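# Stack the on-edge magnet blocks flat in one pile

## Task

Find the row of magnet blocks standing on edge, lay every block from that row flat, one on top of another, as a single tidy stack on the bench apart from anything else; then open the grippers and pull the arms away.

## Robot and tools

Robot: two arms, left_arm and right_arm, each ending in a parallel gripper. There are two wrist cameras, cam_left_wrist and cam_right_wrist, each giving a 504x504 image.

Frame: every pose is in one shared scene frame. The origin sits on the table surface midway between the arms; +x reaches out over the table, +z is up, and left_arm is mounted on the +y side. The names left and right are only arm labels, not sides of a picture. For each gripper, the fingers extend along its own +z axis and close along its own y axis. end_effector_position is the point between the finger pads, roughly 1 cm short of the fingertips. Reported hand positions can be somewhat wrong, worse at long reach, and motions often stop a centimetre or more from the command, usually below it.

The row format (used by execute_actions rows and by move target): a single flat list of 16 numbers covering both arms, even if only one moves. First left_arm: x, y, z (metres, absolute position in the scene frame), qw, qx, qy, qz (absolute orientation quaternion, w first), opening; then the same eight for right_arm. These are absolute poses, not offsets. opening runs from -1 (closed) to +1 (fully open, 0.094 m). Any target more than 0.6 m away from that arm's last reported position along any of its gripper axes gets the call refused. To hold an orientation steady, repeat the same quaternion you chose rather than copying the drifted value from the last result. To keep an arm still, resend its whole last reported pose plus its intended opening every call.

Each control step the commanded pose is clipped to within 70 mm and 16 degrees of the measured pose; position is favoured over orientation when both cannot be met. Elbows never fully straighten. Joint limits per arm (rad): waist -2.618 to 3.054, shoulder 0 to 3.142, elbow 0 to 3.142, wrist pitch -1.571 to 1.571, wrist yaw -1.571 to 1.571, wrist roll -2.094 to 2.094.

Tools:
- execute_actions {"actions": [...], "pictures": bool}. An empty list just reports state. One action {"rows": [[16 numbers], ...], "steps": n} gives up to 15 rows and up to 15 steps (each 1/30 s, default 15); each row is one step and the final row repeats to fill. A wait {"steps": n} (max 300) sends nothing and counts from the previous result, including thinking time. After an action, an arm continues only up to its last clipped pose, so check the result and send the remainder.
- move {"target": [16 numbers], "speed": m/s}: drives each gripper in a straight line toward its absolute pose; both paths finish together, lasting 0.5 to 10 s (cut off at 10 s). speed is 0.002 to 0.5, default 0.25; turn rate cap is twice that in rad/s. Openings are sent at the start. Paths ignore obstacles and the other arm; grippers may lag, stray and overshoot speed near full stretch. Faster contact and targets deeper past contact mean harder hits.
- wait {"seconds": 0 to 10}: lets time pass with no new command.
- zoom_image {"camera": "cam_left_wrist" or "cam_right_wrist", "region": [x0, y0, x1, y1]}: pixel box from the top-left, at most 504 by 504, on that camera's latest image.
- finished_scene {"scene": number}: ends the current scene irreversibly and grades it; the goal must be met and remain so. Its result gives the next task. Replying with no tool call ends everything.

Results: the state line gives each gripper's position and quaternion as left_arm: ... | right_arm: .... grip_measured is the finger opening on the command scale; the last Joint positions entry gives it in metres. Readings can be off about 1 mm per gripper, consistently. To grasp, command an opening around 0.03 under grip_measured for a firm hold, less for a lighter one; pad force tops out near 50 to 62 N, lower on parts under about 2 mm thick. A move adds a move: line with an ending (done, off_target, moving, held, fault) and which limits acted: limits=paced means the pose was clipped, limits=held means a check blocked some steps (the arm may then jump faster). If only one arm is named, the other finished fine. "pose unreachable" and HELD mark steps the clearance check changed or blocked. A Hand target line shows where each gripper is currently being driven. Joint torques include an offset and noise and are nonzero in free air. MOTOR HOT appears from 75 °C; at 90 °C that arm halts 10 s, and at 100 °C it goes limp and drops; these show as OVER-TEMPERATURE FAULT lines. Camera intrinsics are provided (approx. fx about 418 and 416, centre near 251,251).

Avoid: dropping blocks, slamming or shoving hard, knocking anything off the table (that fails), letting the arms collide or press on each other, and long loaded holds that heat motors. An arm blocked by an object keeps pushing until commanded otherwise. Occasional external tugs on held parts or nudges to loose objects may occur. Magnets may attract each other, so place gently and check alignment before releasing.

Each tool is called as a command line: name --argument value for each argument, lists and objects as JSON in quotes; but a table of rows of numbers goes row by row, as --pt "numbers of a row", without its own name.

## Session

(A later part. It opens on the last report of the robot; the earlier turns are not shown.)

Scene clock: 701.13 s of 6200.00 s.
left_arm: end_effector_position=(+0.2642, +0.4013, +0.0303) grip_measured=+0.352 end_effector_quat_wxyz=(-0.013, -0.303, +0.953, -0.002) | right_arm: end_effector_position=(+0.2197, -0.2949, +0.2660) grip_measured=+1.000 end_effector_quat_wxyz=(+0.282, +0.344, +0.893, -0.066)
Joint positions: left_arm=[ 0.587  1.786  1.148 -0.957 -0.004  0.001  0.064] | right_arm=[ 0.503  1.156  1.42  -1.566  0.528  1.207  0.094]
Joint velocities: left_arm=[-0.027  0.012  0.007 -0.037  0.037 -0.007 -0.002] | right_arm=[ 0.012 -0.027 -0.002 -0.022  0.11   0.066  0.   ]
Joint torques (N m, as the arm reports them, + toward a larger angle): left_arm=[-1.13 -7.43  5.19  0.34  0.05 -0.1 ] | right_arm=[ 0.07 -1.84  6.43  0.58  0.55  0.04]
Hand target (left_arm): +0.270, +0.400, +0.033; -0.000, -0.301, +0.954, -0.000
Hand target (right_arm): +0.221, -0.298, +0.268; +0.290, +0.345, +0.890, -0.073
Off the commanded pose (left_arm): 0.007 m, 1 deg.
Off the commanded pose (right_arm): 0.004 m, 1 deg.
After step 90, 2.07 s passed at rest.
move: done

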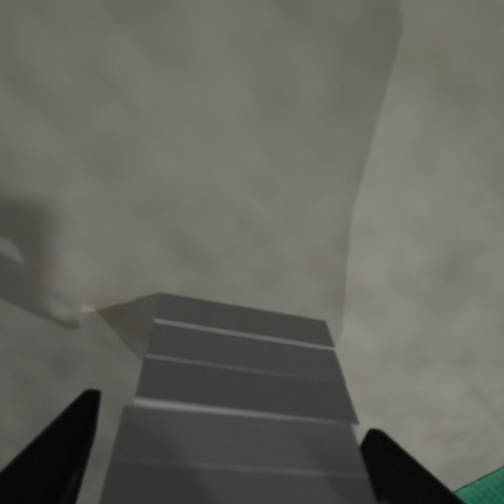

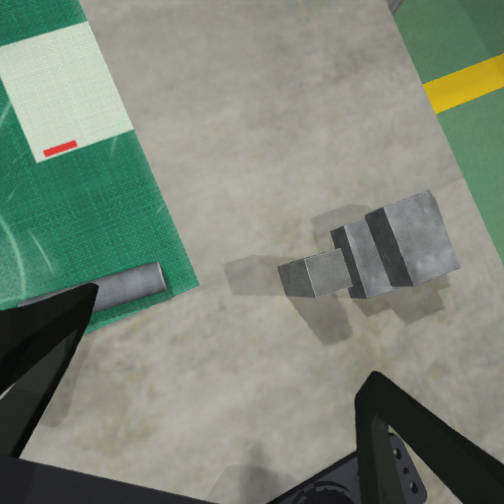

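execute_actions --actions '[{"rows":[[0.266,0.402,0.032,0,-0.3007,0.9537,0,0.3,0.221,-0.298,0.268,0.290,0.345,0.890,-0.073,1],[0.266,0.402,0.032,0,-0.3007,0.9537,0,0.25,0.221,-0.298,0.268,0.290,0.345,0.890,-0.073,1],[0.266,0.402,0.032,0,-0.3007,0.9537,0,0.2,0.221,-0.298,0.268,0.290,0.345,0.890,-0.073,1],[0.266,0.402,0.032,0,-0.3007,0.9537,0,0.15,0.221,-0.298,0.268,0.290,0.345,0.890,-0.073,1],[0.266,0.402,0.032,0,-0.3007,0.9537,0,0.11,0.221,-0.298,0.268,0.290,0.345,0.890,-0.073,1],[0.266,0.402,0.032,0,-0.3007,0.9537,0,0.08,0.221,-0.298,0.268,0.290,0.345,0.890,-0.073,1],[0.266,0.402,0.032,0,-0.3007,0.9537,0,0.05,0.221,-0.298,0.268,0.290,0.345,0.890,-0.073,1],[0.266,0.402,0.032,0,-0.3007,0.9537,0,0.03,0.221,-0.298,0.268,0.290,0.345,0.890,-0.073,1],[0.266,0.402,0.032,0,-0.3007,0.9537,0,0.01,0.221,-0.298,0.268,0.290,0.345,0.890,-0.073,1],[0.266,0.402,0.032,0,-0.3007,0.9537,0,-0.01,0.221,-0.298,0.268,0.290,0.345,0.890,-0.073,1],[0.266,0.402,0.032,0,-0.3007,0.9537,0,-0.025,0.221,-0.298,0.268,0.290,0.345,0.890,-0.073,1],[0.266,0.402,0.032,0,-0.3007,0.9537,0,-0.04,0.221,-0.298,0.268,0.290,0.345,0.890,-0.073,1],[0.266,0.402,0.032,0,-0.3007,0.9537,0,-0.055,0.221,-0.298,0.268,0.290,0.345,0.890,-0.073,1],[0.266,0.402,0.032,0,-0.3007,0.9537,0,-0.07,0.221,-0.298,0.268,0.290,0.345,0.890,-0.073,1],[0.266,0.402,0.032,0,-0.3007,0.9537,0,-0.08,0.221,-0.298,0.268,0.290,0.345,0.890,-0.073,1]],"steps":15}]' --pictures false

execute_actions --actions '[{"rows":[[0.266,0.402,0.032,0,-0.3007,0.9537,0,-0.09,0.221,-0.298,0.268,0.290,0.345,0.890,-0.073,1],[0.266,0.402,0.032,0,-0.3007,0.9537,0,-0.10,0.221,-0.298,0.268,0.290,0.345,0.890,-0.073,1],[0.266,0.402,0.032,0,-0.3007,0.9537,0,-0.11,0.221,-0.298,0.268,0.290,0.345,0.890,-0.073,1],[0.266,0.402,0.032,0,-0.3007,0.9537,0,-0.12,0.221,-0.298,0.268,0.290,0.345,0.890,-0.073,1],[0.266,0.402,0.032,0,-0.3007,0.9537,0,-0.13,0.221,-0.298,0.268,0.290,0.345,0.890,-0.073,1],[0.266,0.402,0.032,0,-0.3007,0.9537,0,-0.14,0.221,-0.298,0.268,0.290,0.345,0.890,-0.073,1],[0.266,0.402,0.032,0,-0.3007,0.9537,0,-0.15,0.221,-0.298,0.268,0.290,0.345,0.890,-0.073,1]],"steps":15}]'

Scene clock: 713.80 s of 6200.00 s.
left_arm: end_effector_position=(+0.2615, +0.3997, +0.0277) grip_measured=-0.073 end_effector_quat_wxyz=(-0.017, -0.303, +0.953, -0.002) | right_arm: end_effector_position=(+0.2198, -0.2950, +0.2660) grip_measured=+1.000 end_effector_quat_wxyz=(+0.282, +0.344, +0.893, -0.066)
Joint positions: left_arm=[ 0.587  1.786  1.136 -0.954 -0.005  0.     0.044] | right_arm=[ 0.503  1.156  1.42  -1.566  0.528  1.207  0.094]
Joint velocities: left_arm=[-0.022 -0.007 -0.007  0.007  0.022 -0.007 -0.008] | right_arm=[-0.002  0.007  0.007  0.007  0.007  0.007  0.   ]
Joint torques (N m, as the arm reports them, + toward a larger angle): left_arm=[ 0.02 -8.04  5.29  0.37  0.06 -0.02] | right_arm=[ 0.09 -1.87  6.4   0.59  0.6   0.04]
Hand target (left_arm): +0.266, +0.402, +0.032; -0.000, -0.301, +0.954, +0.000
Hand target (right_arm): +0.221, -0.298, +0.268; +0.290, +0.345, +0.890, -0.073
Off the commanded pose (left_arm): 0.007 m, 2 deg.
Off the commanded pose (right_arm): 0.004 m, 1 deg.
Steps of this call (steps 1 to 90: nothing new was sent; then 9.17 s passed at rest; steps 91 to 105: all 15 steps of this action). Readings (end_effector_position):
91: left_arm (+0.2641, +0.4012, +0.0299) | right_arm (+0.2198, -0.2950, +0.2660)
92: left_arm (+0.2638, +0.4010, +0.0295) | right_arm (+0.2198, -0.2950, +0.2660)
94: left_arm (+0.2624, +0.4000, +0.0283) | right_arm (+0.2198, -0.2950, +0.2660)
98: left_arm (+0.2617, +0.3995, +0.0277) | right_arm (+0.2198, -0.2950, +0.2660)
105: the state above

Scene clock: 714.30 s of 6200.00 s.
left_arm: end_effector_position=(+0.2616, +0.3997, +0.0277) grip_measured=-0.101 end_effector_quat_wxyz=(-0.016, -0.303, +0.953, -0.002) | right_arm: end_effector_position=(+0.2198, -0.2950, +0.2661) grip_measured=+1.000 end_effector_quat_wxyz=(+0.282, +0.344, +0.893, -0.066)
Joint positions: left_arm=[ 0.587  1.786  1.136 -0.953 -0.005  0.     0.042] | right_arm=[ 0.503  1.156  1.42  -1.566  0.529  1.207  0.094]
Joint velocities: left_arm=[-0.007 -0.022 -0.022 -0.081  0.037 -0.007 -0.001] | right_arm=[ 0.017 -0.007 -0.002 -0.022  0.022  0.007  0.   ]
Joint torques (N m, as the arm reports them, + toward a larger angle): left_arm=[ 0.06 -7.96  5.18  0.37  0.03  0.02] | right_arm=[ 0.06 -1.76  6.32  0.58  0.57  0.05]
Hand target (left_arm): +0.266, +0.402, +0.032; -0.000, -0.301, +0.954, -0.000
Hand target (right_arm): +0.221, -0.298, +0.268; +0.290, +0.345, +0.890, -0.073
Off the commanded pose (left_arm): 0.007 m, 2 deg.
Off the commanded pose (right_arm): 0.004 m, 1 deg.
Steps of this call (steps 1 to 15: all 15 steps of this action). Readings (end_effector_position):
1: left_arm (+0.2615, +0.3997, +0.0277) | right_arm (+0.2198, -0.2950, +0.2660)
2: left_arm (+0.2615, +0.3997, +0.0277) | right_arm (+0.2198, -0.2950, +0.2660)
4: left_arm (+0.2616, +0.3997, +0.0277) | right_arm (+0.2198, -0.2950, +0.2661)
8: left_arm (+0.2616, +0.3997, +0.0277) | right_arm (+0.2198, -0.2950, +0.2661)
15: the state above

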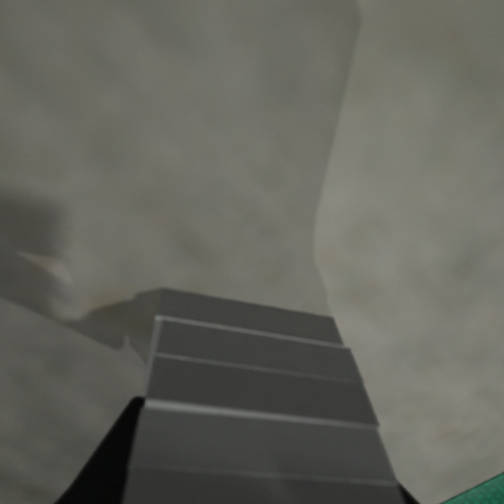

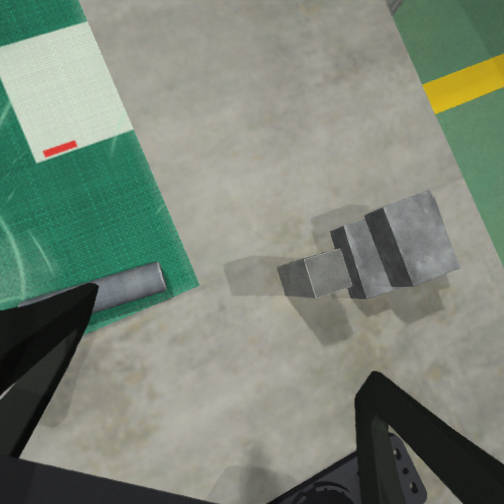

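zoom_image --camera "cam_left_wrist" --region '[100,260,420,504]'

execute_actions --actions '[]' --pictures false

Region (100, 260, 420, 504) of cam_left_wrist's 504x504 image, scaled by 1.575, with more detail than that image has; it fills the top 384 rows of this view, and the rest is white.

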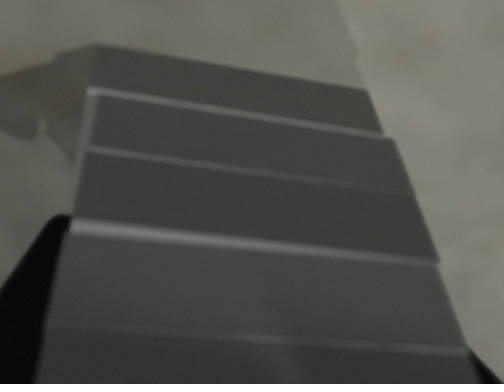

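Scene clock: 722.23 s of 6200.00 s.
left_arm: end_effector_position=(+0.2616, +0.3997, +0.0277) grip_measured=-0.101 end_effector_quat_wxyz=(-0.016, -0.303, +0.953, -0.002) | right_arm: end_effector_position=(+0.2198, -0.2950, +0.2661) grip_measured=+1.000 end_effector_quat_wxyz=(+0.282, +0.344, +0.893, -0.066)
Joint positions: left_arm=[ 0.587  1.786  1.136 -0.953 -0.005  0.     0.042] | right_arm=[ 0.503  1.156  1.42  -1.566  0.529  1.207  0.094]
Joint velocities: left_arm=[ 0.007  0.017  0.002 -0.081  0.037 -0.066 -0.   ] | right_arm=[-0.012 -0.017 -0.012  0.066 -0.007 -0.066  0.   ]
Joint torques (N m, as the arm reports them, + toward a larger angle): left_arm=[ 0.12 -7.99  5.18  0.35  0.06  0.03] | right_arm=[ 0.16 -1.84  6.31  0.56  0.57  0.03]
Hand target (left_arm): +0.266, +0.402, +0.032; -0.000, -0.301, +0.954, -0.000
Hand target (right_arm): +0.221, -0.298, +0.268; +0.290, +0.345, +0.890, -0.073
Off the commanded pose (left_arm): 0.007 m, 2 deg.
Off the commanded pose (right_arm): 0.004 m, 1 deg.
Steps of this call (steps 1 to 90: nothing new was sent; then 4.93 s passed at rest). Readings (end_effector_position):
1: left_arm (+0.2616, +0.3997, +0.0277) | right_arm (+0.2198, -0.2950, +0.2661)
2: left_arm (+0.2616, +0.3997, +0.0277) | right_arm (+0.2198, -0.2950, +0.2661)
4: left_arm (+0.2616, +0.3997, +0.0277) | right_arm (+0.2198, -0.2950, +0.2661)
8: left_arm (+0.2616, +0.3997, +0.0277) | right_arm (+0.2198, -0.2950, +0.2661)
90: the state above

execute_actions --actions '[{"rows":[[0.263,0.401,0.029,0,-0.3007,0.9537,0,-0.12,0.221,-0.298,0.268,0.290,0.345,0.890,-0.073,1],[0.263,0.401,0.029,0,-0.3007,0.9537,0,-0.10,0.221,-0.298,0.268,0.290,0.345,0.890,-0.073,1],[0.263,0.401,0.029,0,-0.3007,0.9537,0,-0.09,0.221,-0.298,0.268,0.290,0.345,0.890,-0.073,1],[0.263,0.401,0.029,0,-0.3007,0.9537,0,-0.08,0.221,-0.298,0.268,0.290,0.345,0.890,-0.073,1],[0.263,0.401,0.029,0,-0.3007,0.9537,0,-0.065,0.221,-0.298,0.268,0.290,0.345,0.890,-0.073,1],[0.263,0.401,0.029,0,-0.3007,0.9537,0,-0.045,0.221,-0.298,0.268,0.290,0.345,0.890,-0.073,1],[0.263,0.401,0.029,0,-0.3007,0.9537,0,-0.02,0.221,-0.298,0.268,0.290,0.345,0.890,-0.073,1],[0.263,0.401,0.029,0,-0.3007,0.9537,0,0.02,0.221,-0.298,0.268,0.290,0.345,0.890,-0.073,1],[0.263,0.401,0.029,0,-0.3007,0.9537,0,0.06,0.221,-0.298,0.268,0.290,0.345,0.890,-0.073,1],[0.263,0.401,0.029,0,-0.3007,0.9537,0,0.1,0.221,-0.298,0.268,0.290,0.345,0.890,-0.073,1],[0.263,0.401,0.029,0,-0.3007,0.9537,0,0.15,0.221,-0.298,0.268,0.290,0.345,0.890,-0.073,1],[0.263,0.401,0.029,0,-0.3007,0.9537,0,0.2,0.221,-0.298,0.268,0.290,0.345,0.890,-0.073,1]],"steps":15}]' --pictures false

move --target '[0.267,0.404,0.021,0,-0.3007,0.9537,0,0.2,0.221,-0.298,0.268,0.290,0.345,0.890,-0.073,1]' --speed 0.012

Scene clock: 730.80 s of 6200.00 s.
left_arm: end_effector_position=(+0.2587, +0.3976, +0.0242) grip_measured=+0.198 end_effector_quat_wxyz=(-0.018, -0.302, +0.953, -0.003) | right_arm: end_effector_position=(+0.2198, -0.2950, +0.2661) grip_measured=+1.000 end_effector_quat_wxyz=(+0.282, +0.344, +0.893, -0.066)
Joint positions: left_arm=[ 0.587  1.782  1.116 -0.94  -0.005  0.003  0.056] | right_arm=[ 0.503  1.156  1.42  -1.566  0.529  1.207  0.094]
Joint velocities: left_arm=[-0.002  0.002 -0.027 -0.007  0.022 -0.022  0.   ] | right_arm=[-0.012 -0.017 -0.002  0.051 -0.066 -0.081  0.   ]
Joint torques (N m, as the arm reports them, + toward a larger angle): left_arm=[ 0.34 -8.11  5.23  0.38  0.04  0.03] | right_arm=[ 0.12 -1.86  6.35  0.59  0.57  0.03]
Hand target (left_arm): +0.263, +0.401, +0.029; -0.000, -0.301, +0.954, -0.000
Hand target (right_arm): +0.221, -0.298, +0.268; +0.290, +0.345, +0.890, -0.073
Off the commanded pose (left_arm): 0.007 m, 2 deg.
Off the commanded pose (right_arm): 0.004 m, 1 deg.
Steps of this call (steps 1 to 90: nothing new was sent; then 5.07 s passed at rest; steps 91 to 105: all 15 steps of this action). Readings (end_effector_position):
91: left_arm (+0.2612, +0.3995, +0.0271) | right_arm (+0.2198, -0.2950, +0.2661)
92: left_arm (+0.2613, +0.3995, +0.0271) | right_arm (+0.2198, -0.2950, +0.2661)
94: left_arm (+0.2612, +0.3994, +0.0271) | right_arm (+0.2198, -0.2950, +0.2661)
98: left_arm (+0.2600, +0.3986, +0.0253) | right_arm (+0.2198, -0.2950, +0.2661)
105: the state above

Scene clock: 732.77 s of 6200.00 s.
left_arm: end_effector_position=(+0.2642, +0.4015, +0.0240) grip_measured=+0.198 end_effector_quat_wxyz=(-0.005, -0.302, +0.953, +0.001) | right_arm: end_effector_position=(+0.2197, -0.2949, +0.2660) grip_measured=+1.000 end_effector_quat_wxyz=(+0.282, +0.344, +0.893, -0.066)
Joint positions: left_arm=[ 0.587  1.782  1.116 -0.913 -0.005  0.003  0.056] | right_arm=[ 0.503  1.156  1.42  -1.566  0.528  1.207  0.094]
Joint velocities: left_arm=[-0.012 -0.007 -0.027 -0.022 -0.022 -0.022 -0.   ] | right_arm=[-0.007 -0.007 -0.002  0.051 -0.037 -0.066  0.   ]
Joint torques (N m, as the arm reports them, + toward a larger angle): left_arm=[ 0.34 -5.71  5.38  0.4   0.05  0.01] | right_arm=[ 0.15 -1.87  6.25  0.59  0.58  0.04]
Hand target (left_arm): +0.267, +0.404, +0.021; -0.000, -0.301, +0.954, -0.000
Hand target (right_arm): +0.221, -0.298, +0.268; +0.290, +0.345, +0.890, -0.073
Off the commanded pose (left_arm): 0.005 m, 1 deg.
Off the commanded pose (right_arm): 0.004 m, 1 deg.
move: done

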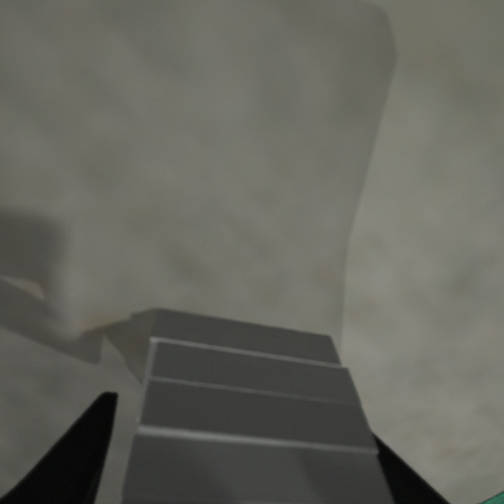

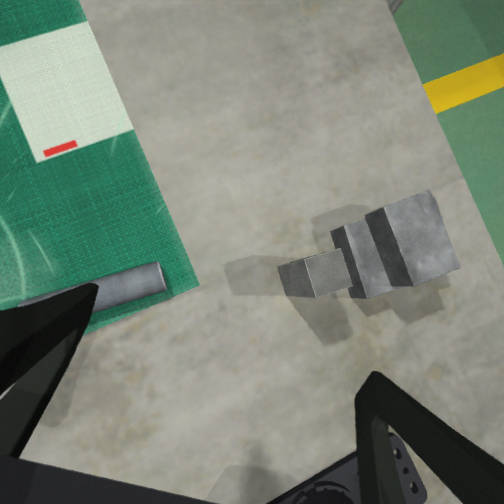

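execute_actions --actions '[]'

Scene clock: 746.97 s of 6200.00 s.
left_arm: end_effector_position=(+0.2644, +0.4017, +0.0240) grip_measured=+0.198 end_effector_quat_wxyz=(-0.005, -0.302, +0.953, +0.001) | right_arm: end_effector_position=(+0.2198, -0.2950, +0.2660) grip_measured=+1.000 end_effector_quat_wxyz=(+0.282, +0.344, +0.893, -0.066)
Joint positions: left_arm=[ 0.587  1.782  1.116 -0.912 -0.005  0.003  0.056] | right_arm=[ 0.503  1.156  1.42  -1.566  0.528  1.207  0.094]
Joint velocities: left_arm=[ 0.017  0.012  0.007 -0.037 -0.051  0.022  0.   ] | right_arm=[ 0.012 -0.002  0.017  0.037 -0.037 -0.022  0.   ]
Joint torques (N m, as the arm reports them, + toward a larger angle): left_arm=[ 0.35 -5.67  5.54  0.41  0.06  0.02] | right_arm=[ 0.04 -1.82  6.4   0.57  0.57  0.01]
Hand target (left_arm): +0.267, +0.404, +0.021; +0.000, -0.301, +0.954, -0.000
Hand target (right_arm): +0.221, -0.298, +0.268; +0.290, +0.345, +0.890, -0.073
Off the commanded pose (left_arm): 0.005 m, 1 deg.
Off the commanded pose (right_arm): 0.004 m, 1 deg.
Steps of this call (steps 1 to 90: nothing new was sent; then 11.20 s passed at rest). Readings (end_effector_position):
1: left_arm (+0.2642, +0.4016, +0.0240) | right_arm (+0.2197, -0.2949, +0.2660)
2: left_arm (+0.2642, +0.4016, +0.0240) | right_arm (+0.2197, -0.2949, +0.2660)
4: left_arm (+0.2643, +0.4016, +0.0240) | right_arm (+0.2197, -0.2949, +0.2660)
8: left_arm (+0.2643, +0.4016, +0.0240) | right_arm (+0.2198, -0.2950, +0.2660)
90: the state above

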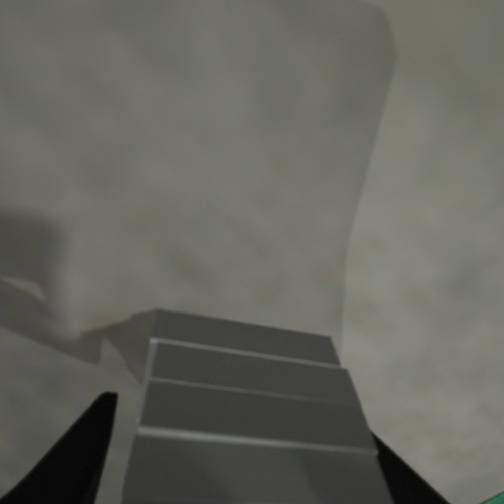

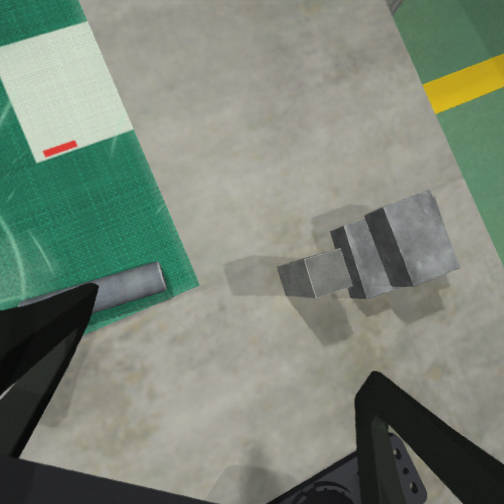

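move --target '[0.269,0.402,0.016,0,-0.3007,0.9537,0,0.2,0.221,-0.298,0.268,0.290,0.345,0.890,-0.073,1]' --speed 0.02

Scene clock: 750.67 s of 6200.00 s.
left_arm: end_effector_position=(+0.2664, +0.4031, +0.0185) grip_measured=+0.198 end_effector_quat_wxyz=(-0.005, -0.302, +0.953, +0.001) | right_arm: end_effector_position=(+0.2197, -0.2949, +0.2660) grip_measured=+1.000 end_effector_quat_wxyz=(+0.281, +0.344, +0.893, -0.066)
Joint positions: left_arm=[ 0.587  1.801  1.116 -0.895 -0.005  0.003  0.056] | right_arm=[ 0.503  1.156  1.42  -1.566  0.528  1.207  0.094]
Joint velocities: left_arm=[-0.017 -0.012 -0.002 -0.022 -0.007  0.007 -0.   ] | right_arm=[-0.027  0.012 -0.022 -0.051  0.037  0.022  0.   ]
Joint torques (N m, as the arm reports them, + toward a larger angle): left_arm=[-0.47 -6.58  4.63  0.37  0.03 -0.04] | right_arm=[ 0.1  -1.82  6.36  0.57  0.55  0.04]
Hand target (left_arm): +0.269, +0.402, +0.016; -0.000, -0.301, +0.954, -0.000
Hand target (right_arm): +0.221, -0.298, +0.268; +0.290, +0.345, +0.890, -0.073
Off the commanded pose (left_arm): 0.004 m, 1 deg.
Off the commanded pose (right_arm): 0.004 m, 1 deg.
move: done

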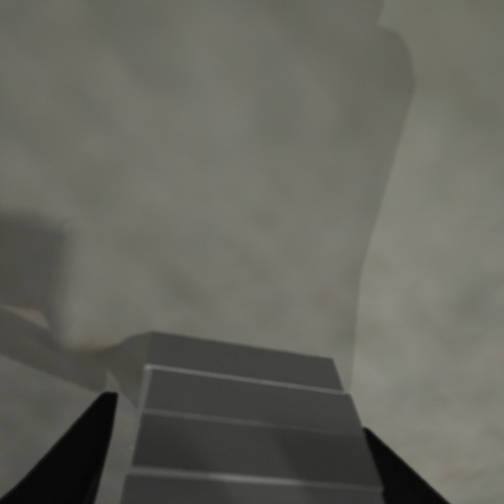

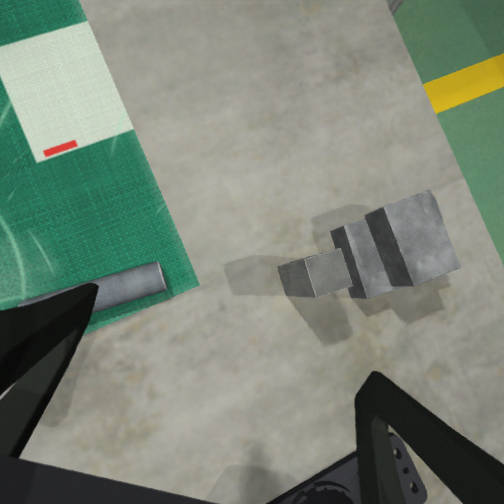

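execute_actions --actions '[{"rows":[[0.269,0.402,0.016,0,-0.3007,0.9537,0,0.15,0.221,-0.298,0.268,0.290,0.345,0.890,-0.073,1],[0.269,0.402,0.016,0,-0.3007,0.9537,0,0.12,0.221,-0.298,0.268,0.290,0.345,0.890,-0.073,1],[0.269,0.402,0.016,0,-0.3007,0.9537,0,0.09,0.221,-0.298,0.268,0.290,0.345,0.890,-0.073,1],[0.269,0.402,0.016,0,-0.3007,0.9537,0,0.06,0.221,-0.298,0.268,0.290,0.345,0.890,-0.073,1],[0.269,0.402,0.016,0,-0.3007,0.9537,0,0.03,0.221,-0.298,0.268,0.290,0.345,0.890,-0.073,1],[0.269,0.402,0.016,0,-0.3007,0.9537,0,0.0,0.221,-0.298,0.268,0.290,0.345,0.890,-0.073,1],[0.269,0.402,0.016,0,-0.3007,0.9537,0,-0.02,0.221,-0.298,0.268,0.290,0.345,0.890,-0.073,1],[0.269,0.402,0.016,0,-0.3007,0.9537,0,-0.04,0.221,-0.298,0.268,0.290,0.345,0.890,-0.073,1],[0.269,0.402,0.016,0,-0.3007,0.9537,0,-0.06,0.221,-0.298,0.268,0.290,0.345,0.890,-0.073,1],[0.269,0.402,0.016,0,-0.3007,0.9537,0,-0.08,0.221,-0.298,0.268,0.290,0.345,0.890,-0.073,1],[0.269,0.402,0.016,0,-0.3007,0.9537,0,-0.10,0.221,-0.298,0.268,0.290,0.345,0.890,-0.073,1],[0.269,0.402,0.016,0,-0.3007,0.9537,0,-0.12,0.221,-0.298,0.268,0.290,0.345,0.890,-0.073,1],[0.269,0.402,0.016,0,-0.3007,0.9537,0,-0.135,0.221,-0.298,0.268,0.290,0.345,0.890,-0.073,1],[0.269,0.402,0.016,0,-0.3007,0.9537,0,-0.15,0.221,-0.298,0.268,0.290,0.345,0.890,-0.073,1]],"steps":15}]' --pictures false

wait --seconds 0.5

Scene clock: 760.17 s of 6200.00 s.
left_arm: end_effector_position=(+0.2662, +0.4036, +0.0182) grip_measured=-0.100 end_effector_quat_wxyz=(-0.005, -0.302, +0.953, +0.003) | right_arm: end_effector_position=(+0.2198, -0.2950, +0.2660) grip_measured=+1.000 end_effector_quat_wxyz=(+0.282, +0.344, +0.893, -0.066)
Joint positions: left_arm=[ 0.587  1.801  1.114 -0.892 -0.008  0.003  0.042] | right_arm=[ 0.503  1.156  1.42  -1.566  0.528  1.207  0.094]
Joint velocities: left_arm=[-0.007 -0.002 -0.002  0.037 -0.037  0.081 -0.   ] | right_arm=[-0.002  0.002 -0.017 -0.007  0.007 -0.066  0.   ]
Joint torques (N m, as the arm reports them, + toward a larger angle): left_arm=[-0.57 -6.52  4.83  0.41  0.08 -0.04] | right_arm=[ 0.15 -1.73  6.37  0.56  0.58  0.02]
Hand target (left_arm): +0.269, +0.402, +0.016; -0.000, -0.301, +0.954, -0.000
Hand target (right_arm): +0.221, -0.298, +0.268; +0.290, +0.345, +0.890, -0.073
Off the commanded pose (left_arm): 0.004 m, 1 deg.
Off the commanded pose (right_arm): 0.004 m, 1 deg.
Steps of this call (steps 1 to 90: nothing new was sent; then 6.00 s passed at rest; steps 91 to 105: all 15 steps of this action). Readings (end_effector_position):
91: left_arm (+0.2667, +0.4033, +0.0185) | right_arm (+0.2198, -0.2950, +0.2660)
92: left_arm (+0.2667, +0.4033, +0.0185) | right_arm (+0.2198, -0.2950, +0.2660)
94: left_arm (+0.2667, +0.4033, +0.0185) | right_arm (+0.2198, -0.2950, +0.2660)
98: left_arm (+0.2667, +0.4035, +0.0185) | right_arm (+0.2198, -0.2950, +0.2660)
105: the state above

Scene clock: 760.67 s of 6200.00 s.
left_arm: end_effector_position=(+0.2662, +0.4036, +0.0182) grip_measured=-0.100 end_effector_quat_wxyz=(-0.005, -0.302, +0.953, +0.003) | right_arm: end_effector_position=(+0.2198, -0.2950, +0.2660) grip_measured=+1.000 end_effector_quat_wxyz=(+0.282, +0.344, +0.893, -0.066)
Joint positions: left_arm=[ 0.587  1.801  1.114 -0.892 -0.008  0.003  0.042] | right_arm=[ 0.503  1.156  1.42  -1.566  0.528  1.207  0.094]
Joint velocities: left_arm=[-0.002  0.002 -0.022 -0.051  0.022  0.051 -0.001] | right_arm=[-0.002 -0.007 -0.012 -0.007  0.051  0.037  0.   ]
Joint torques (N m, as the arm reports them, + toward a larger angle): left_arm=[-0.51 -6.52  4.75  0.4   0.08 -0.05] | right_arm=[ 0.07 -1.88  6.36  0.57  0.58  0.02]
Hand target (left_arm): +0.269, +0.402, +0.016; -0.000, -0.301, +0.954, -0.000
Hand target (right_arm): +0.221, -0.298, +0.268; +0.290, +0.345, +0.890, -0.073
Off the commanded pose (left_arm): 0.004 m, 1 deg.
Off the commanded pose (right_arm): 0.004 m, 1 deg.
Steps of this call (steps 1 to 15: nothing new was sent). Readings (end_effector_position):
1: left_arm (+0.2662, +0.4036, +0.0182) | right_arm (+0.2198, -0.2950, +0.2660)
2: left_arm (+0.2662, +0.4036, +0.0182) | right_arm (+0.2198, -0.2950, +0.2660)
4: left_arm (+0.2662, +0.4036, +0.0182) | right_arm (+0.2198, -0.2950, +0.2660)
8: left_arm (+0.2662, +0.4036, +0.0182) | right_arm (+0.2198, -0.2950, +0.2660)
15: the state above

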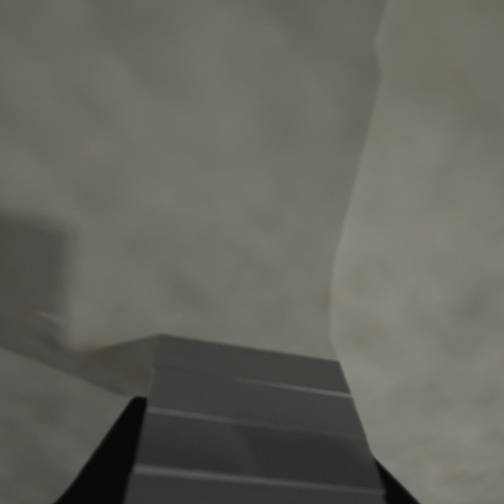

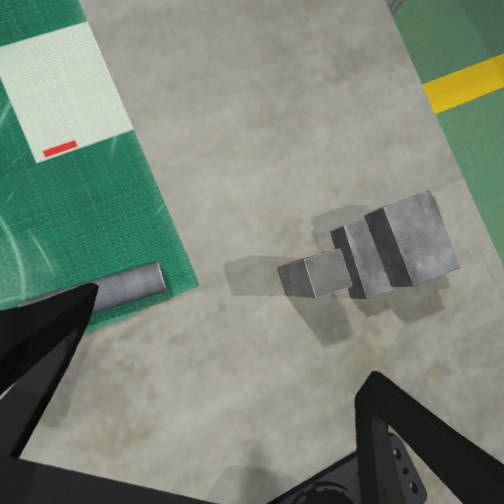

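execute_actions --actions '[{"rows":[[0.269,0.402,0.016,0,-0.3007,0.9537,0,-0.11,0.221,-0.298,0.268,0.290,0.345,0.890,-0.073,1],[0.269,0.402,0.016,0,-0.3007,0.9537,0,-0.09,0.221,-0.298,0.268,0.290,0.345,0.890,-0.073,1],[0.269,0.402,0.016,0,-0.3007,0.9537,0,-0.07,0.221,-0.298,0.268,0.290,0.345,0.890,-0.073,1],[0.269,0.402,0.016,0,-0.3007,0.9537,0,-0.05,0.221,-0.298,0.268,0.290,0.345,0.890,-0.073,1],[0.269,0.402,0.016,0,-0.3007,0.9537,0,-0.02,0.221,-0.298,0.268,0.290,0.345,0.890,-0.073,1],[0.269,0.402,0.016,0,-0.3007,0.9537,0,0.02,0.221,-0.298,0.268,0.290,0.345,0.890,-0.073,1],[0.269,0.402,0.016,0,-0.3007,0.9537,0,0.06,0.221,-0.298,0.268,0.290,0.345,0.890,-0.073,1],[0.269,0.402,0.016,0,-0.3007,0.9537,0,0.1,0.221,-0.298,0.268,0.290,0.345,0.890,-0.073,1],[0.269,0.402,0.016,0,-0.3007,0.9537,0,0.15,0.221,-0.298,0.268,0.290,0.345,0.890,-0.073,1],[0.269,0.402,0.016,0,-0.3007,0.9537,0,0.2,0.221,-0.298,0.268,0.290,0.345,0.890,-0.073,1],[0.269,0.402,0.016,0,-0.3007,0.9537,0,0.25,0.221,-0.298,0.268,0.290,0.345,0.890,-0.073,1],[0.269,0.402,0.016,0,-0.3007,0.9537,0,0.3,0.221,-0.298,0.268,0.290,0.345,0.890,-0.073,1]],"steps":15}]' --pictures false

move --target '[0.267,0.404,0.10,0,-0.3007,0.9537,0,0.3,0.221,-0.298,0.268,0.290,0.345,0.890,-0.073,1]' --speed 0.05

Scene clock: 769.63 s of 6200.00 s.
left_arm: end_effector_position=(+0.2664, +0.4036, +0.0182) grip_measured=+0.298 end_effector_quat_wxyz=(-0.005, -0.302, +0.953, +0.002) | right_arm: end_effector_position=(+0.2198, -0.2950, +0.2660) grip_measured=+1.000 end_effector_quat_wxyz=(+0.282, +0.344, +0.893, -0.066)
Joint positions: left_arm=[ 0.587  1.801  1.114 -0.892 -0.008  0.003  0.061] | right_arm=[ 0.503  1.156  1.42  -1.566  0.528  1.207  0.094]
Joint velocities: left_arm=[-0.007  0.017 -0.017  0.066 -0.007  0.022  0.001] | right_arm=[-0.012  0.012  0.002  0.007  0.095 -0.007  0.   ]
Joint torques (N m, as the arm reports them, + toward a larger angle): left_arm=[-0.51 -6.53  4.78  0.39  0.06 -0.06] | right_arm=[ 0.1  -1.82  6.37  0.6   0.58  0.02]
Hand target (left_arm): +0.269, +0.402, +0.016; -0.000, -0.301, +0.954, -0.000
Hand target (right_arm): +0.221, -0.298, +0.268; +0.290, +0.345, +0.890, -0.073
Off the commanded pose (left_arm): 0.004 m, 1 deg.
Off the commanded pose (right_arm): 0.004 m, 1 deg.
Steps of this call (steps 1 to 90: nothing new was sent; then 5.47 s passed at rest; steps 91 to 105: all 15 steps of this action). Readings (end_effector_position):
91: left_arm (+0.2662, +0.4036, +0.0182) | right_arm (+0.2198, -0.2950, +0.2660)
92: left_arm (+0.2662, +0.4036, +0.0182) | right_arm (+0.2198, -0.2950, +0.2660)
94: left_arm (+0.2662, +0.4036, +0.0182) | right_arm (+0.2198, -0.2950, +0.2660)
98: left_arm (+0.2664, +0.4036, +0.0182) | right_arm (+0.2198, -0.2950, +0.2660)
105: the state above

Scene clock: 771.97 s of 6200.00 s.
left_arm: end_effector_position=(+0.2610, +0.3998, +0.0846) grip_measured=+0.298 end_effector_quat_wxyz=(-0.025, -0.301, +0.953, -0.004) | right_arm: end_effector_position=(+0.2198, -0.2950, +0.2660) grip_measured=+1.000 end_effector_quat_wxyz=(+0.282, +0.344, +0.893, -0.066)
Joint positions: left_arm=[ 0.587  1.737  1.312 -1.196 -0.008  0.003  0.061] | right_arm=[ 0.503  1.156  1.42  -1.566  0.528  1.207  0.094]
Joint velocities: left_arm=[-0.002 -0.012  0.022  0.007  0.066 -0.007 -0.001] | right_arm=[-0.007  0.002  0.002 -0.066 -0.007  0.007  0.   ]
Joint torques (N m, as the arm reports them, + toward a larger angle): left_arm=[ 0.34 -8.81  8.21  0.09  0.04  0.02] | right_arm=[ 0.11 -1.84  6.37  0.57  0.57  0.02]
Hand target (left_arm): +0.267, +0.404, +0.100; -0.000, -0.301, +0.954, +0.000
Hand target (right_arm): +0.221, -0.298, +0.268; +0.290, +0.345, +0.890, -0.073
Off the commanded pose (left_arm): 0.017 m, 3 deg.
Off the commanded pose (right_arm): 0.004 m, 1 deg.
move: off_target (left_arm)

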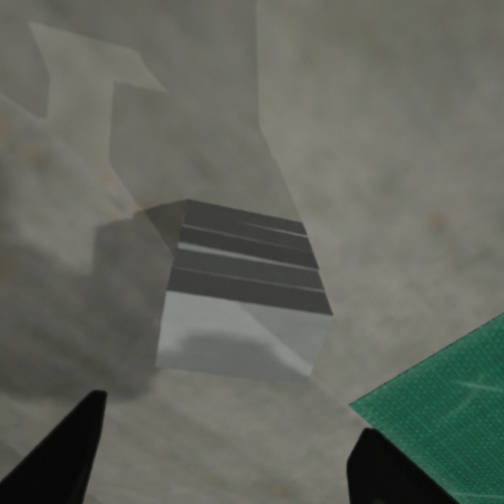

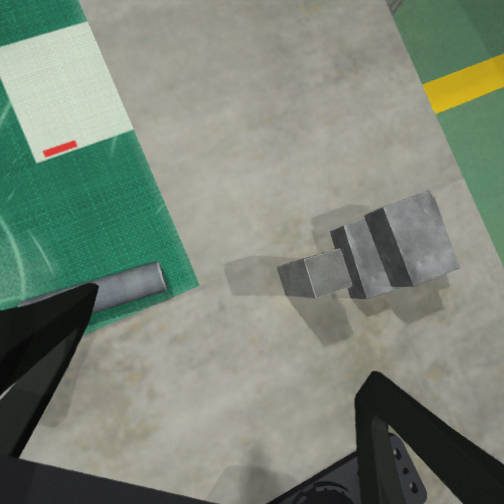

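move --target '[0.267,0.404,0.112,0,0.4617,0.8870,0,0.1,0.221,-0.298,0.268,0.290,0.345,0.890,-0.073,1]' --speed 0.3

Scene clock: 783.33 s of 6200.00 s.
left_arm: end_effector_position=(+0.2620, +0.4017, +0.0946) grip_measured=+0.102 end_effector_quat_wxyz=(-0.017, +0.459, +0.888, -0.019) | right_arm: end_effector_position=(+0.2198, -0.2950, +0.2660) grip_measured=+1.000 end_effector_quat_wxyz=(+0.282, +0.344, +0.893, -0.066)
Joint positions: left_arm=[ 0.587  1.737  1.352 -1.235 -0.013  1.571  0.052] | right_arm=[ 0.503  1.156  1.42  -1.566  0.528  1.207  0.094]
Joint velocities: left_arm=[-0.002  0.012  0.007 -0.007  0.022  0.007  0.   ] | right_arm=[ 0.017  0.012 -0.002  0.037 -0.066  0.007  0.   ]
Joint torques (N m, as the arm reports them, + toward a larger angle): left_arm=[ 0.32 -9.32  8.35  0.02  0.11  0.03] | right_arm=[ 0.07 -1.78  6.36  0.57  0.57  0.04]
Hand target (left_arm): +0.267, +0.404, +0.112; -0.000, +0.462, +0.887, +0.000
Hand target (right_arm): +0.221, -0.298, +0.268; +0.290, +0.345, +0.890, -0.073
Off the commanded pose (left_arm): 0.018 m, 3 deg.
Off the commanded pose (right_arm): 0.004 m, 1 deg.
After step 90, 5.13 s passed at rest.
move: off_target (left_arm)

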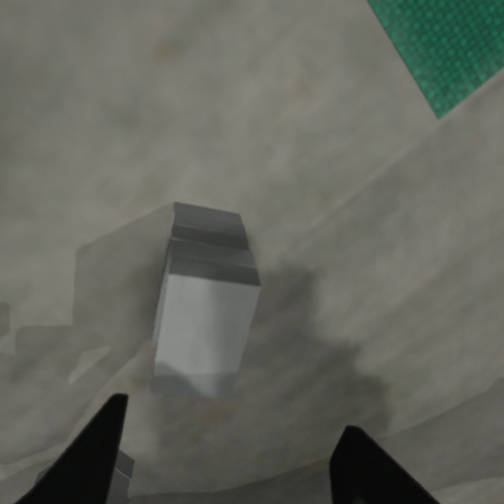

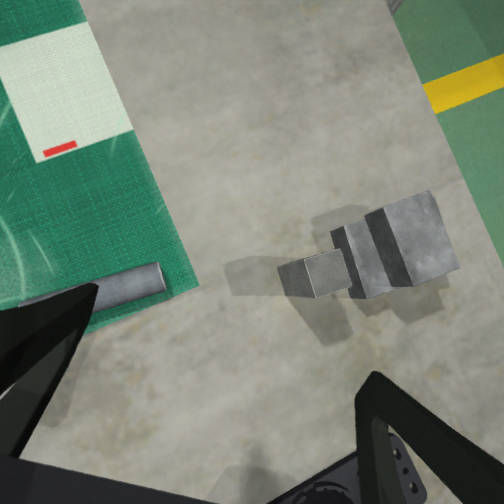

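move --target '[0.272,0.407,0.078,0,0.4617,0.8870,0,0.3,0.221,-0.298,0.268,0.290,0.345,0.890,-0.073,1]' --speed 0.05

Scene clock: 809.77 s of 6200.00 s.
left_arm: end_effector_position=(+0.2696, +0.4071, +0.0810) grip_measured=+0.298 end_effector_quat_wxyz=(-0.006, +0.460, +0.888, +0.002) | right_arm: end_effector_position=(+0.2198, -0.2950, +0.2660) grip_measured=+1.000 end_effector_quat_wxyz=(+0.282, +0.344, +0.893, -0.066)
Joint positions: left_arm=[ 0.587  1.737  1.299 -1.135 -0.013  1.573  0.061] | right_arm=[ 0.503  1.156  1.42  -1.566  0.528  1.207  0.094]
Joint velocities: left_arm=[ 0.002  0.017 -0.012 -0.022  0.007 -0.007 -0.001] | right_arm=[-0.002  0.007 -0.017 -0.022 -0.081  0.007  0.   ]
Joint torques (N m, as the arm reports them, + toward a larger angle): left_arm=[ 0.21 -5.9   5.59  0.33  0.13  0.  ] | right_arm=[ 0.1  -1.83  6.38  0.57  0.58  0.05]
Hand target (left_arm): +0.272, +0.407, +0.078; +0.000, +0.461, +0.887, -0.000
Hand target (right_arm): +0.221, -0.298, +0.268; +0.290, +0.345, +0.890, -0.073
Off the commanded pose (left_arm): 0.004 m, 1 deg.
Off the commanded pose (right_arm): 0.004 m, 1 deg.
After step 90, 22.47 s passed at rest.
move: done

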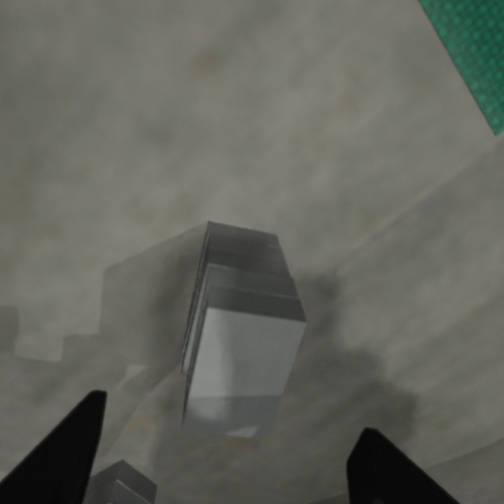

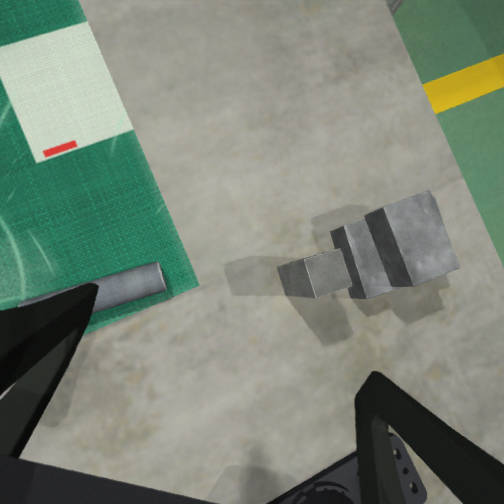

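move --target '[0.273,0.407,0.016,0,0.4617,0.8870,0,0.3,0.221,-0.298,0.268,0.290,0.345,0.890,-0.073,1]' --speed 0.05

Scene clock: 814.37 s of 6200.00 s.
left_arm: end_effector_position=(+0.2703, +0.4076, +0.0165) grip_measured=+0.298 end_effector_quat_wxyz=(-0.008, +0.460, +0.888, -0.001) | right_arm: end_effector_position=(+0.2198, -0.2950, +0.2660) grip_measured=+1.000 end_effector_quat_wxyz=(+0.282, +0.344, +0.893, -0.066)
Joint positions: left_arm=[ 0.587  1.825  1.137 -0.893 -0.013  1.573  0.061] | right_arm=[ 0.503  1.156  1.42  -1.566  0.528  1.207  0.094]
Joint velocities: left_arm=[ 0.002 -0.017  0.002  0.022 -0.037 -0.007 -0.001] | right_arm=[-0.002 -0.007  0.002  0.007 -0.051  0.022  0.   ]
Joint torques (N m, as the arm reports them, + toward a larger angle): left_arm=[ 0.03 -6.88  5.12  0.33  0.12  0.  ] | right_arm=[ 0.07 -1.78  6.39  0.58  0.58  0.04]
Hand target (left_arm): +0.273, +0.407, +0.016; -0.000, +0.462, +0.887, -0.000
Hand target (right_arm): +0.221, -0.298, +0.268; +0.290, +0.345, +0.890, -0.073
Off the commanded pose (left_arm): 0.003 m, 1 deg.
Off the commanded pose (right_arm): 0.004 m, 1 deg.
move: done

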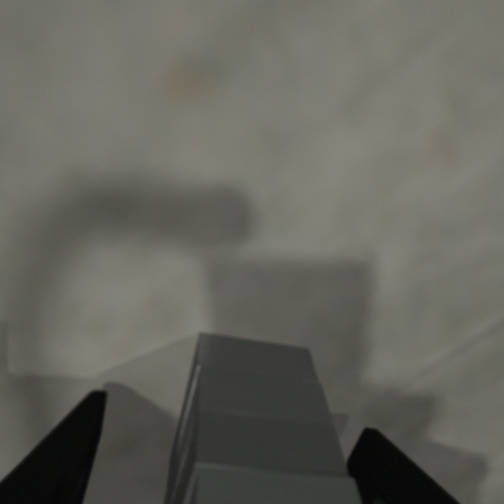

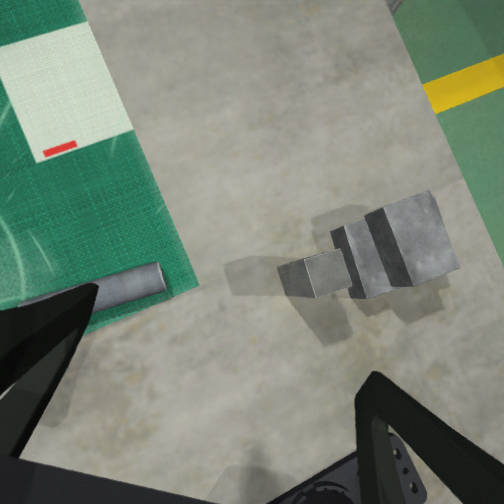

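execute_actions --actions '[{"rows":[[0.270,0.405,0.019,0,0.4617,0.8870,0,0.2,0.221,-0.298,0.268,0.290,0.345,0.890,-0.073,1],[0.270,0.405,0.019,0,0.4617,0.8870,0,0.1,0.221,-0.298,0.268,0.290,0.345,0.890,-0.073,1],[0.270,0.405,0.019,0,0.4617,0.8870,0,0.0,0.221,-0.298,0.268,0.290,0.345,0.890,-0.073,1],[0.270,0.405,0.019,0,0.4617,0.8870,0,-0.1,0.221,-0.298,0.268,0.290,0.345,0.890,-0.073,1],[0.270,0.405,0.019,0,0.4617,0.8870,0,-0.17,0.221,-0.298,0.268,0.290,0.345,0.890,-0.073,1],[0.270,0.405,0.019,0,0.4617,0.8870,0,-0.24,0.221,-0.298,0.268,0.290,0.345,0.890,-0.073,1],[0.270,0.405,0.019,0,0.4617,0.8870,0,-0.28,0.221,-0.298,0.268,0.290,0.345,0.890,-0.073,1]],"steps":15}]'

Scene clock: 824.90 s of 6200.00 s.
left_arm: end_effector_position=(+0.2706, +0.4078, +0.0165) grip_measured=-0.278 end_effector_quat_wxyz=(-0.008, +0.460, +0.888, -0.001) | right_arm: end_effector_position=(+0.2198, -0.2950, +0.2661) grip_measured=+1.000 end_effector_quat_wxyz=(+0.282, +0.344, +0.893, -0.066)
Joint positions: left_arm=[ 0.587  1.825  1.137 -0.891 -0.013  1.573  0.034] | right_arm=[ 0.503  1.156  1.42  -1.566  0.529  1.207  0.094]
Joint velocities: left_arm=[-0.012 -0.007 -0.007 -0.11   0.007 -0.037  0.   ] | right_arm=[ 0.007  0.012 -0.007  0.022 -0.037  0.007  0.   ]
Joint torques (N m, as the arm reports them, + toward a larger angle): left_arm=[ 0.03 -8.32  4.37  0.25  0.13  0.  ] | right_arm=[ 0.17 -1.79  6.34  0.58  0.57  0.04]
Hand target (left_arm): +0.270, +0.405, +0.019; -0.000, +0.462, +0.887, -0.000
Hand target (right_arm): +0.221, -0.298, +0.268; +0.290, +0.345, +0.890, -0.073
Off the commanded pose (left_arm): 0.004 m, 1 deg.
Off the commanded pose (right_arm): 0.004 m, 1 deg.
Steps of this call (steps 1 to 90: nothing new was sent; then 7.03 s passed at rest; steps 91 to 105: all 15 steps of this action). Readings (end_effector_position):
91: left_arm (+0.2706, +0.4078, +0.0165) | right_arm (+0.2198, -0.2950, +0.2661)
92: left_arm (+0.2706, +0.4078, +0.0165) | right_arm (+0.2198, -0.2950, +0.2661)
94: left_arm (+0.2706, +0.4078, +0.0165) | right_arm (+0.2198, -0.2950, +0.2661)
98: left_arm (+0.2706, +0.4078, +0.0165) | right_arm (+0.2198, -0.2950, +0.2661)
105: the state above

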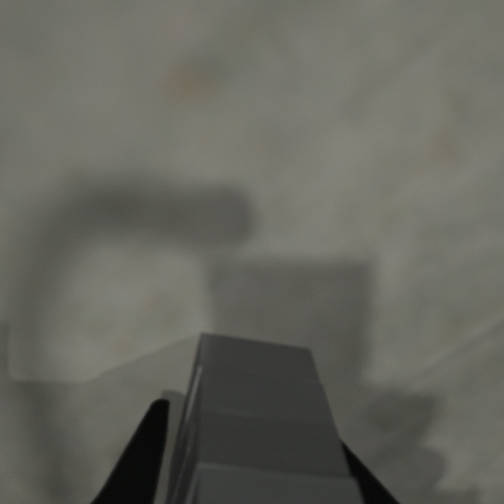

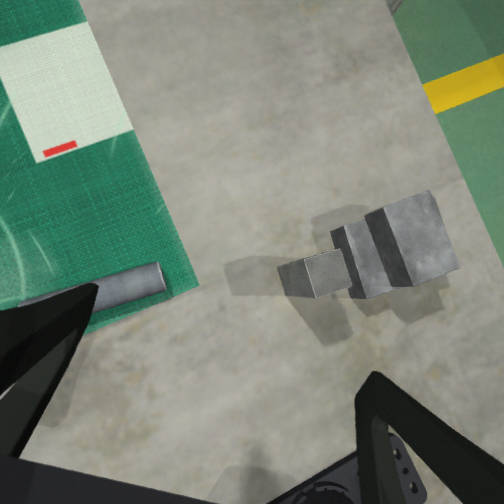

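Close gradually the rest.

execute_actions --actions '[{"rows":[[0.270,0.405,0.019,0,0.4617,0.8870,0,-0.30,0.221,-0.298,0.268,0.290,0.345,0.890,-0.073,1],[0.270,0.405,0.019,0,0.4617,0.8870,0,-0.32,0.221,-0.298,0.268,0.290,0.345,0.890,-0.073,1],[0.270,0.405,0.019,0,0.4617,0.8870,0,-0.34,0.221,-0.298,0.268,0.290,0.345,0.890,-0.073,1],[0.270,0.405,0.019,0,0.4617,0.8870,0,-0.36,0.221,-0.298,0.268,0.290,0.345,0.890,-0.073,1],[0.270,0.405,0.019,0,0.4617,0.8870,0,-0.38,0.221,-0.298,0.268,0.290,0.345,0.890,-0.073,1],[0.270,0.405,0.019,0,0.4617,0.8870,0,-0.40,0.221,-0.298,0.268,0.290,0.345,0.890,-0.073,1],[0.270,0.405,0.019,0,0.4617,0.8870,0,-0.415,0.221,-0.298,0.268,0.290,0.345,0.890,-0.073,1],[0.270,0.405,0.019,0,0.4617,0.8870,0,-0.43,0.221,-0.298,0.268,0.290,0.345,0.890,-0.073,1],[0.270,0.405,0.019,0,0.4617,0.8870,0,-0.445,0.221,-0.298,0.268,0.290,0.345,0.890,-0.073,1],[0.270,0.405,0.019,0,0.4617,0.8870,0,-0.46,0.221,-0.298,0.268,0.290,0.345,0.890,-0.073,1],[0.270,0.405,0.019,0,0.4617,0.8870,0,-0.475,0.221,-0.298,0.268,0.290,0.345,0.890,-0.073,1],[0.270,0.405,0.019,0,0.4617,0.8870,0,-0.49,0.221,-0.298,0.268,0.290,0.345,0.890,-0.073,1],[0.270,0.405,0.019,0,0.4617,0.8870,0,-0.50,0.221,-0.298,0.268,0.290,0.345,0.890,-0.073,1]],"steps":15}]' --pictures false

wait --seconds 0.3

Scene clock: 832.93 s of 6200.00 s.
left_arm: end_effector_position=(+0.2703, +0.4076, +0.0156) grip_measured=-0.473 end_effector_quat_wxyz=(-0.008, +0.460, +0.888, -0.000) | right_arm: end_effector_position=(+0.2198, -0.2950, +0.2661) grip_measured=+1.000 end_effector_quat_wxyz=(+0.282, +0.344, +0.893, -0.066)
Joint positions: left_arm=[ 0.587  1.825  1.133 -0.887 -0.013  1.573  0.025] | right_arm=[ 0.503  1.156  1.42  -1.566  0.529  1.207  0.094]
Joint velocities: left_arm=[-0.002 -0.002 -0.007 -0.022 -0.022 -0.007 -0.001] | right_arm=[ 0.002 -0.007 -0.017 -0.066 -0.007  0.081  0.   ]
Joint torques (N m, as the arm reports them, + toward a larger angle): left_arm=[ 0.03 -8.37  4.69  0.22  0.13 -0.01] | right_arm=[ 0.15 -1.74  6.38  0.57  0.56  0.05]
Hand target (left_arm): +0.270, +0.405, +0.019; -0.000, +0.462, +0.887, -0.000
Hand target (right_arm): +0.221, -0.298, +0.268; +0.290, +0.345, +0.890, -0.073
Off the commanded pose (left_arm): 0.004 m, 1 deg.
Off the commanded pose (right_arm): 0.004 m, 1 deg.
Steps of this call (steps 1 to 90: nothing new was sent; then 4.53 s passed at rest; steps 91 to 105: all 15 steps of this action). Readings (end_effector_position):
91: left_arm (+0.2706, +0.4078, +0.0165) | right_arm (+0.2198, -0.2950, +0.2661)
92: left_arm (+0.2706, +0.4078, +0.0165) | right_arm (+0.2198, -0.2950, +0.2661)
94: left_arm (+0.2706, +0.4078, +0.0165) | right_arm (+0.2198, -0.2950, +0.2661)
98: left_arm (+0.2698, +0.4072, +0.0157) | right_arm (+0.2198, -0.2950, +0.2661)
105: the state above

Scene clock: 833.23 s of 6200.00 s.
left_arm: end_effector_position=(+0.2703, +0.4076, +0.0156) grip_measured=-0.473 end_effector_quat_wxyz=(-0.008, +0.460, +0.888, -0.000) | right_arm: end_effector_position=(+0.2198, -0.2950, +0.2661) grip_measured=+1.000 end_effector_quat_wxyz=(+0.282, +0.344, +0.893, -0.066)
Joint positions: left_arm=[ 0.587  1.825  1.133 -0.887 -0.013  1.573  0.025] | right_arm=[ 0.503  1.156  1.42  -1.566  0.529  1.207  0.094]
Joint velocities: left_arm=[ 0.012  0.012 -0.007 -0.022  0.037 -0.037 -0.   ] | right_arm=[-0.007  0.007  0.002 -0.037  0.066 -0.022  0.   ]
Joint torques (N m, as the arm reports them, + toward a larger angle): left_arm=[ 0.03 -8.29  4.69  0.21  0.13 -0.01] | right_arm=[ 0.11 -1.89  6.37  0.58  0.57  0.02]
Hand target (left_arm): +0.270, +0.405, +0.019; -0.000, +0.462, +0.887, -0.000
Hand target (right_arm): +0.221, -0.298, +0.268; +0.290, +0.345, +0.890, -0.073
Off the commanded pose (left_arm): 0.004 m, 1 deg.
Off the commanded pose (right_arm): 0.004 m, 1 deg.
Steps of this call (steps 1 to 9: nothing new was sent). Readings (end_effector_position):
1: left_arm (+0.2703, +0.4076, +0.0156) | right_arm (+0.2198, -0.2950, +0.2661)
2: left_arm (+0.2703, +0.4076, +0.0156) | right_arm (+0.2198, -0.2950, +0.2661)
4: left_arm (+0.2703, +0.4076, +0.0156) | right_arm (+0.2198, -0.2950, +0.2661)
8: left_arm (+0.2703, +0.4076, +0.0156) | right_arm (+0.2198, -0.2950, +0.2661)
9: the state above

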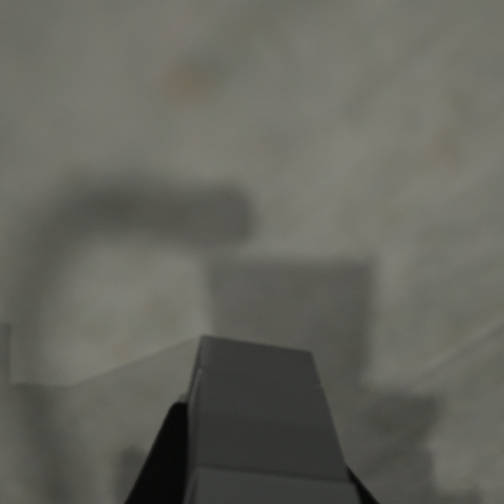

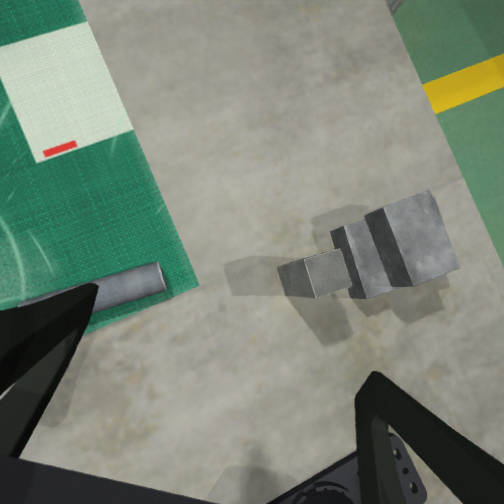

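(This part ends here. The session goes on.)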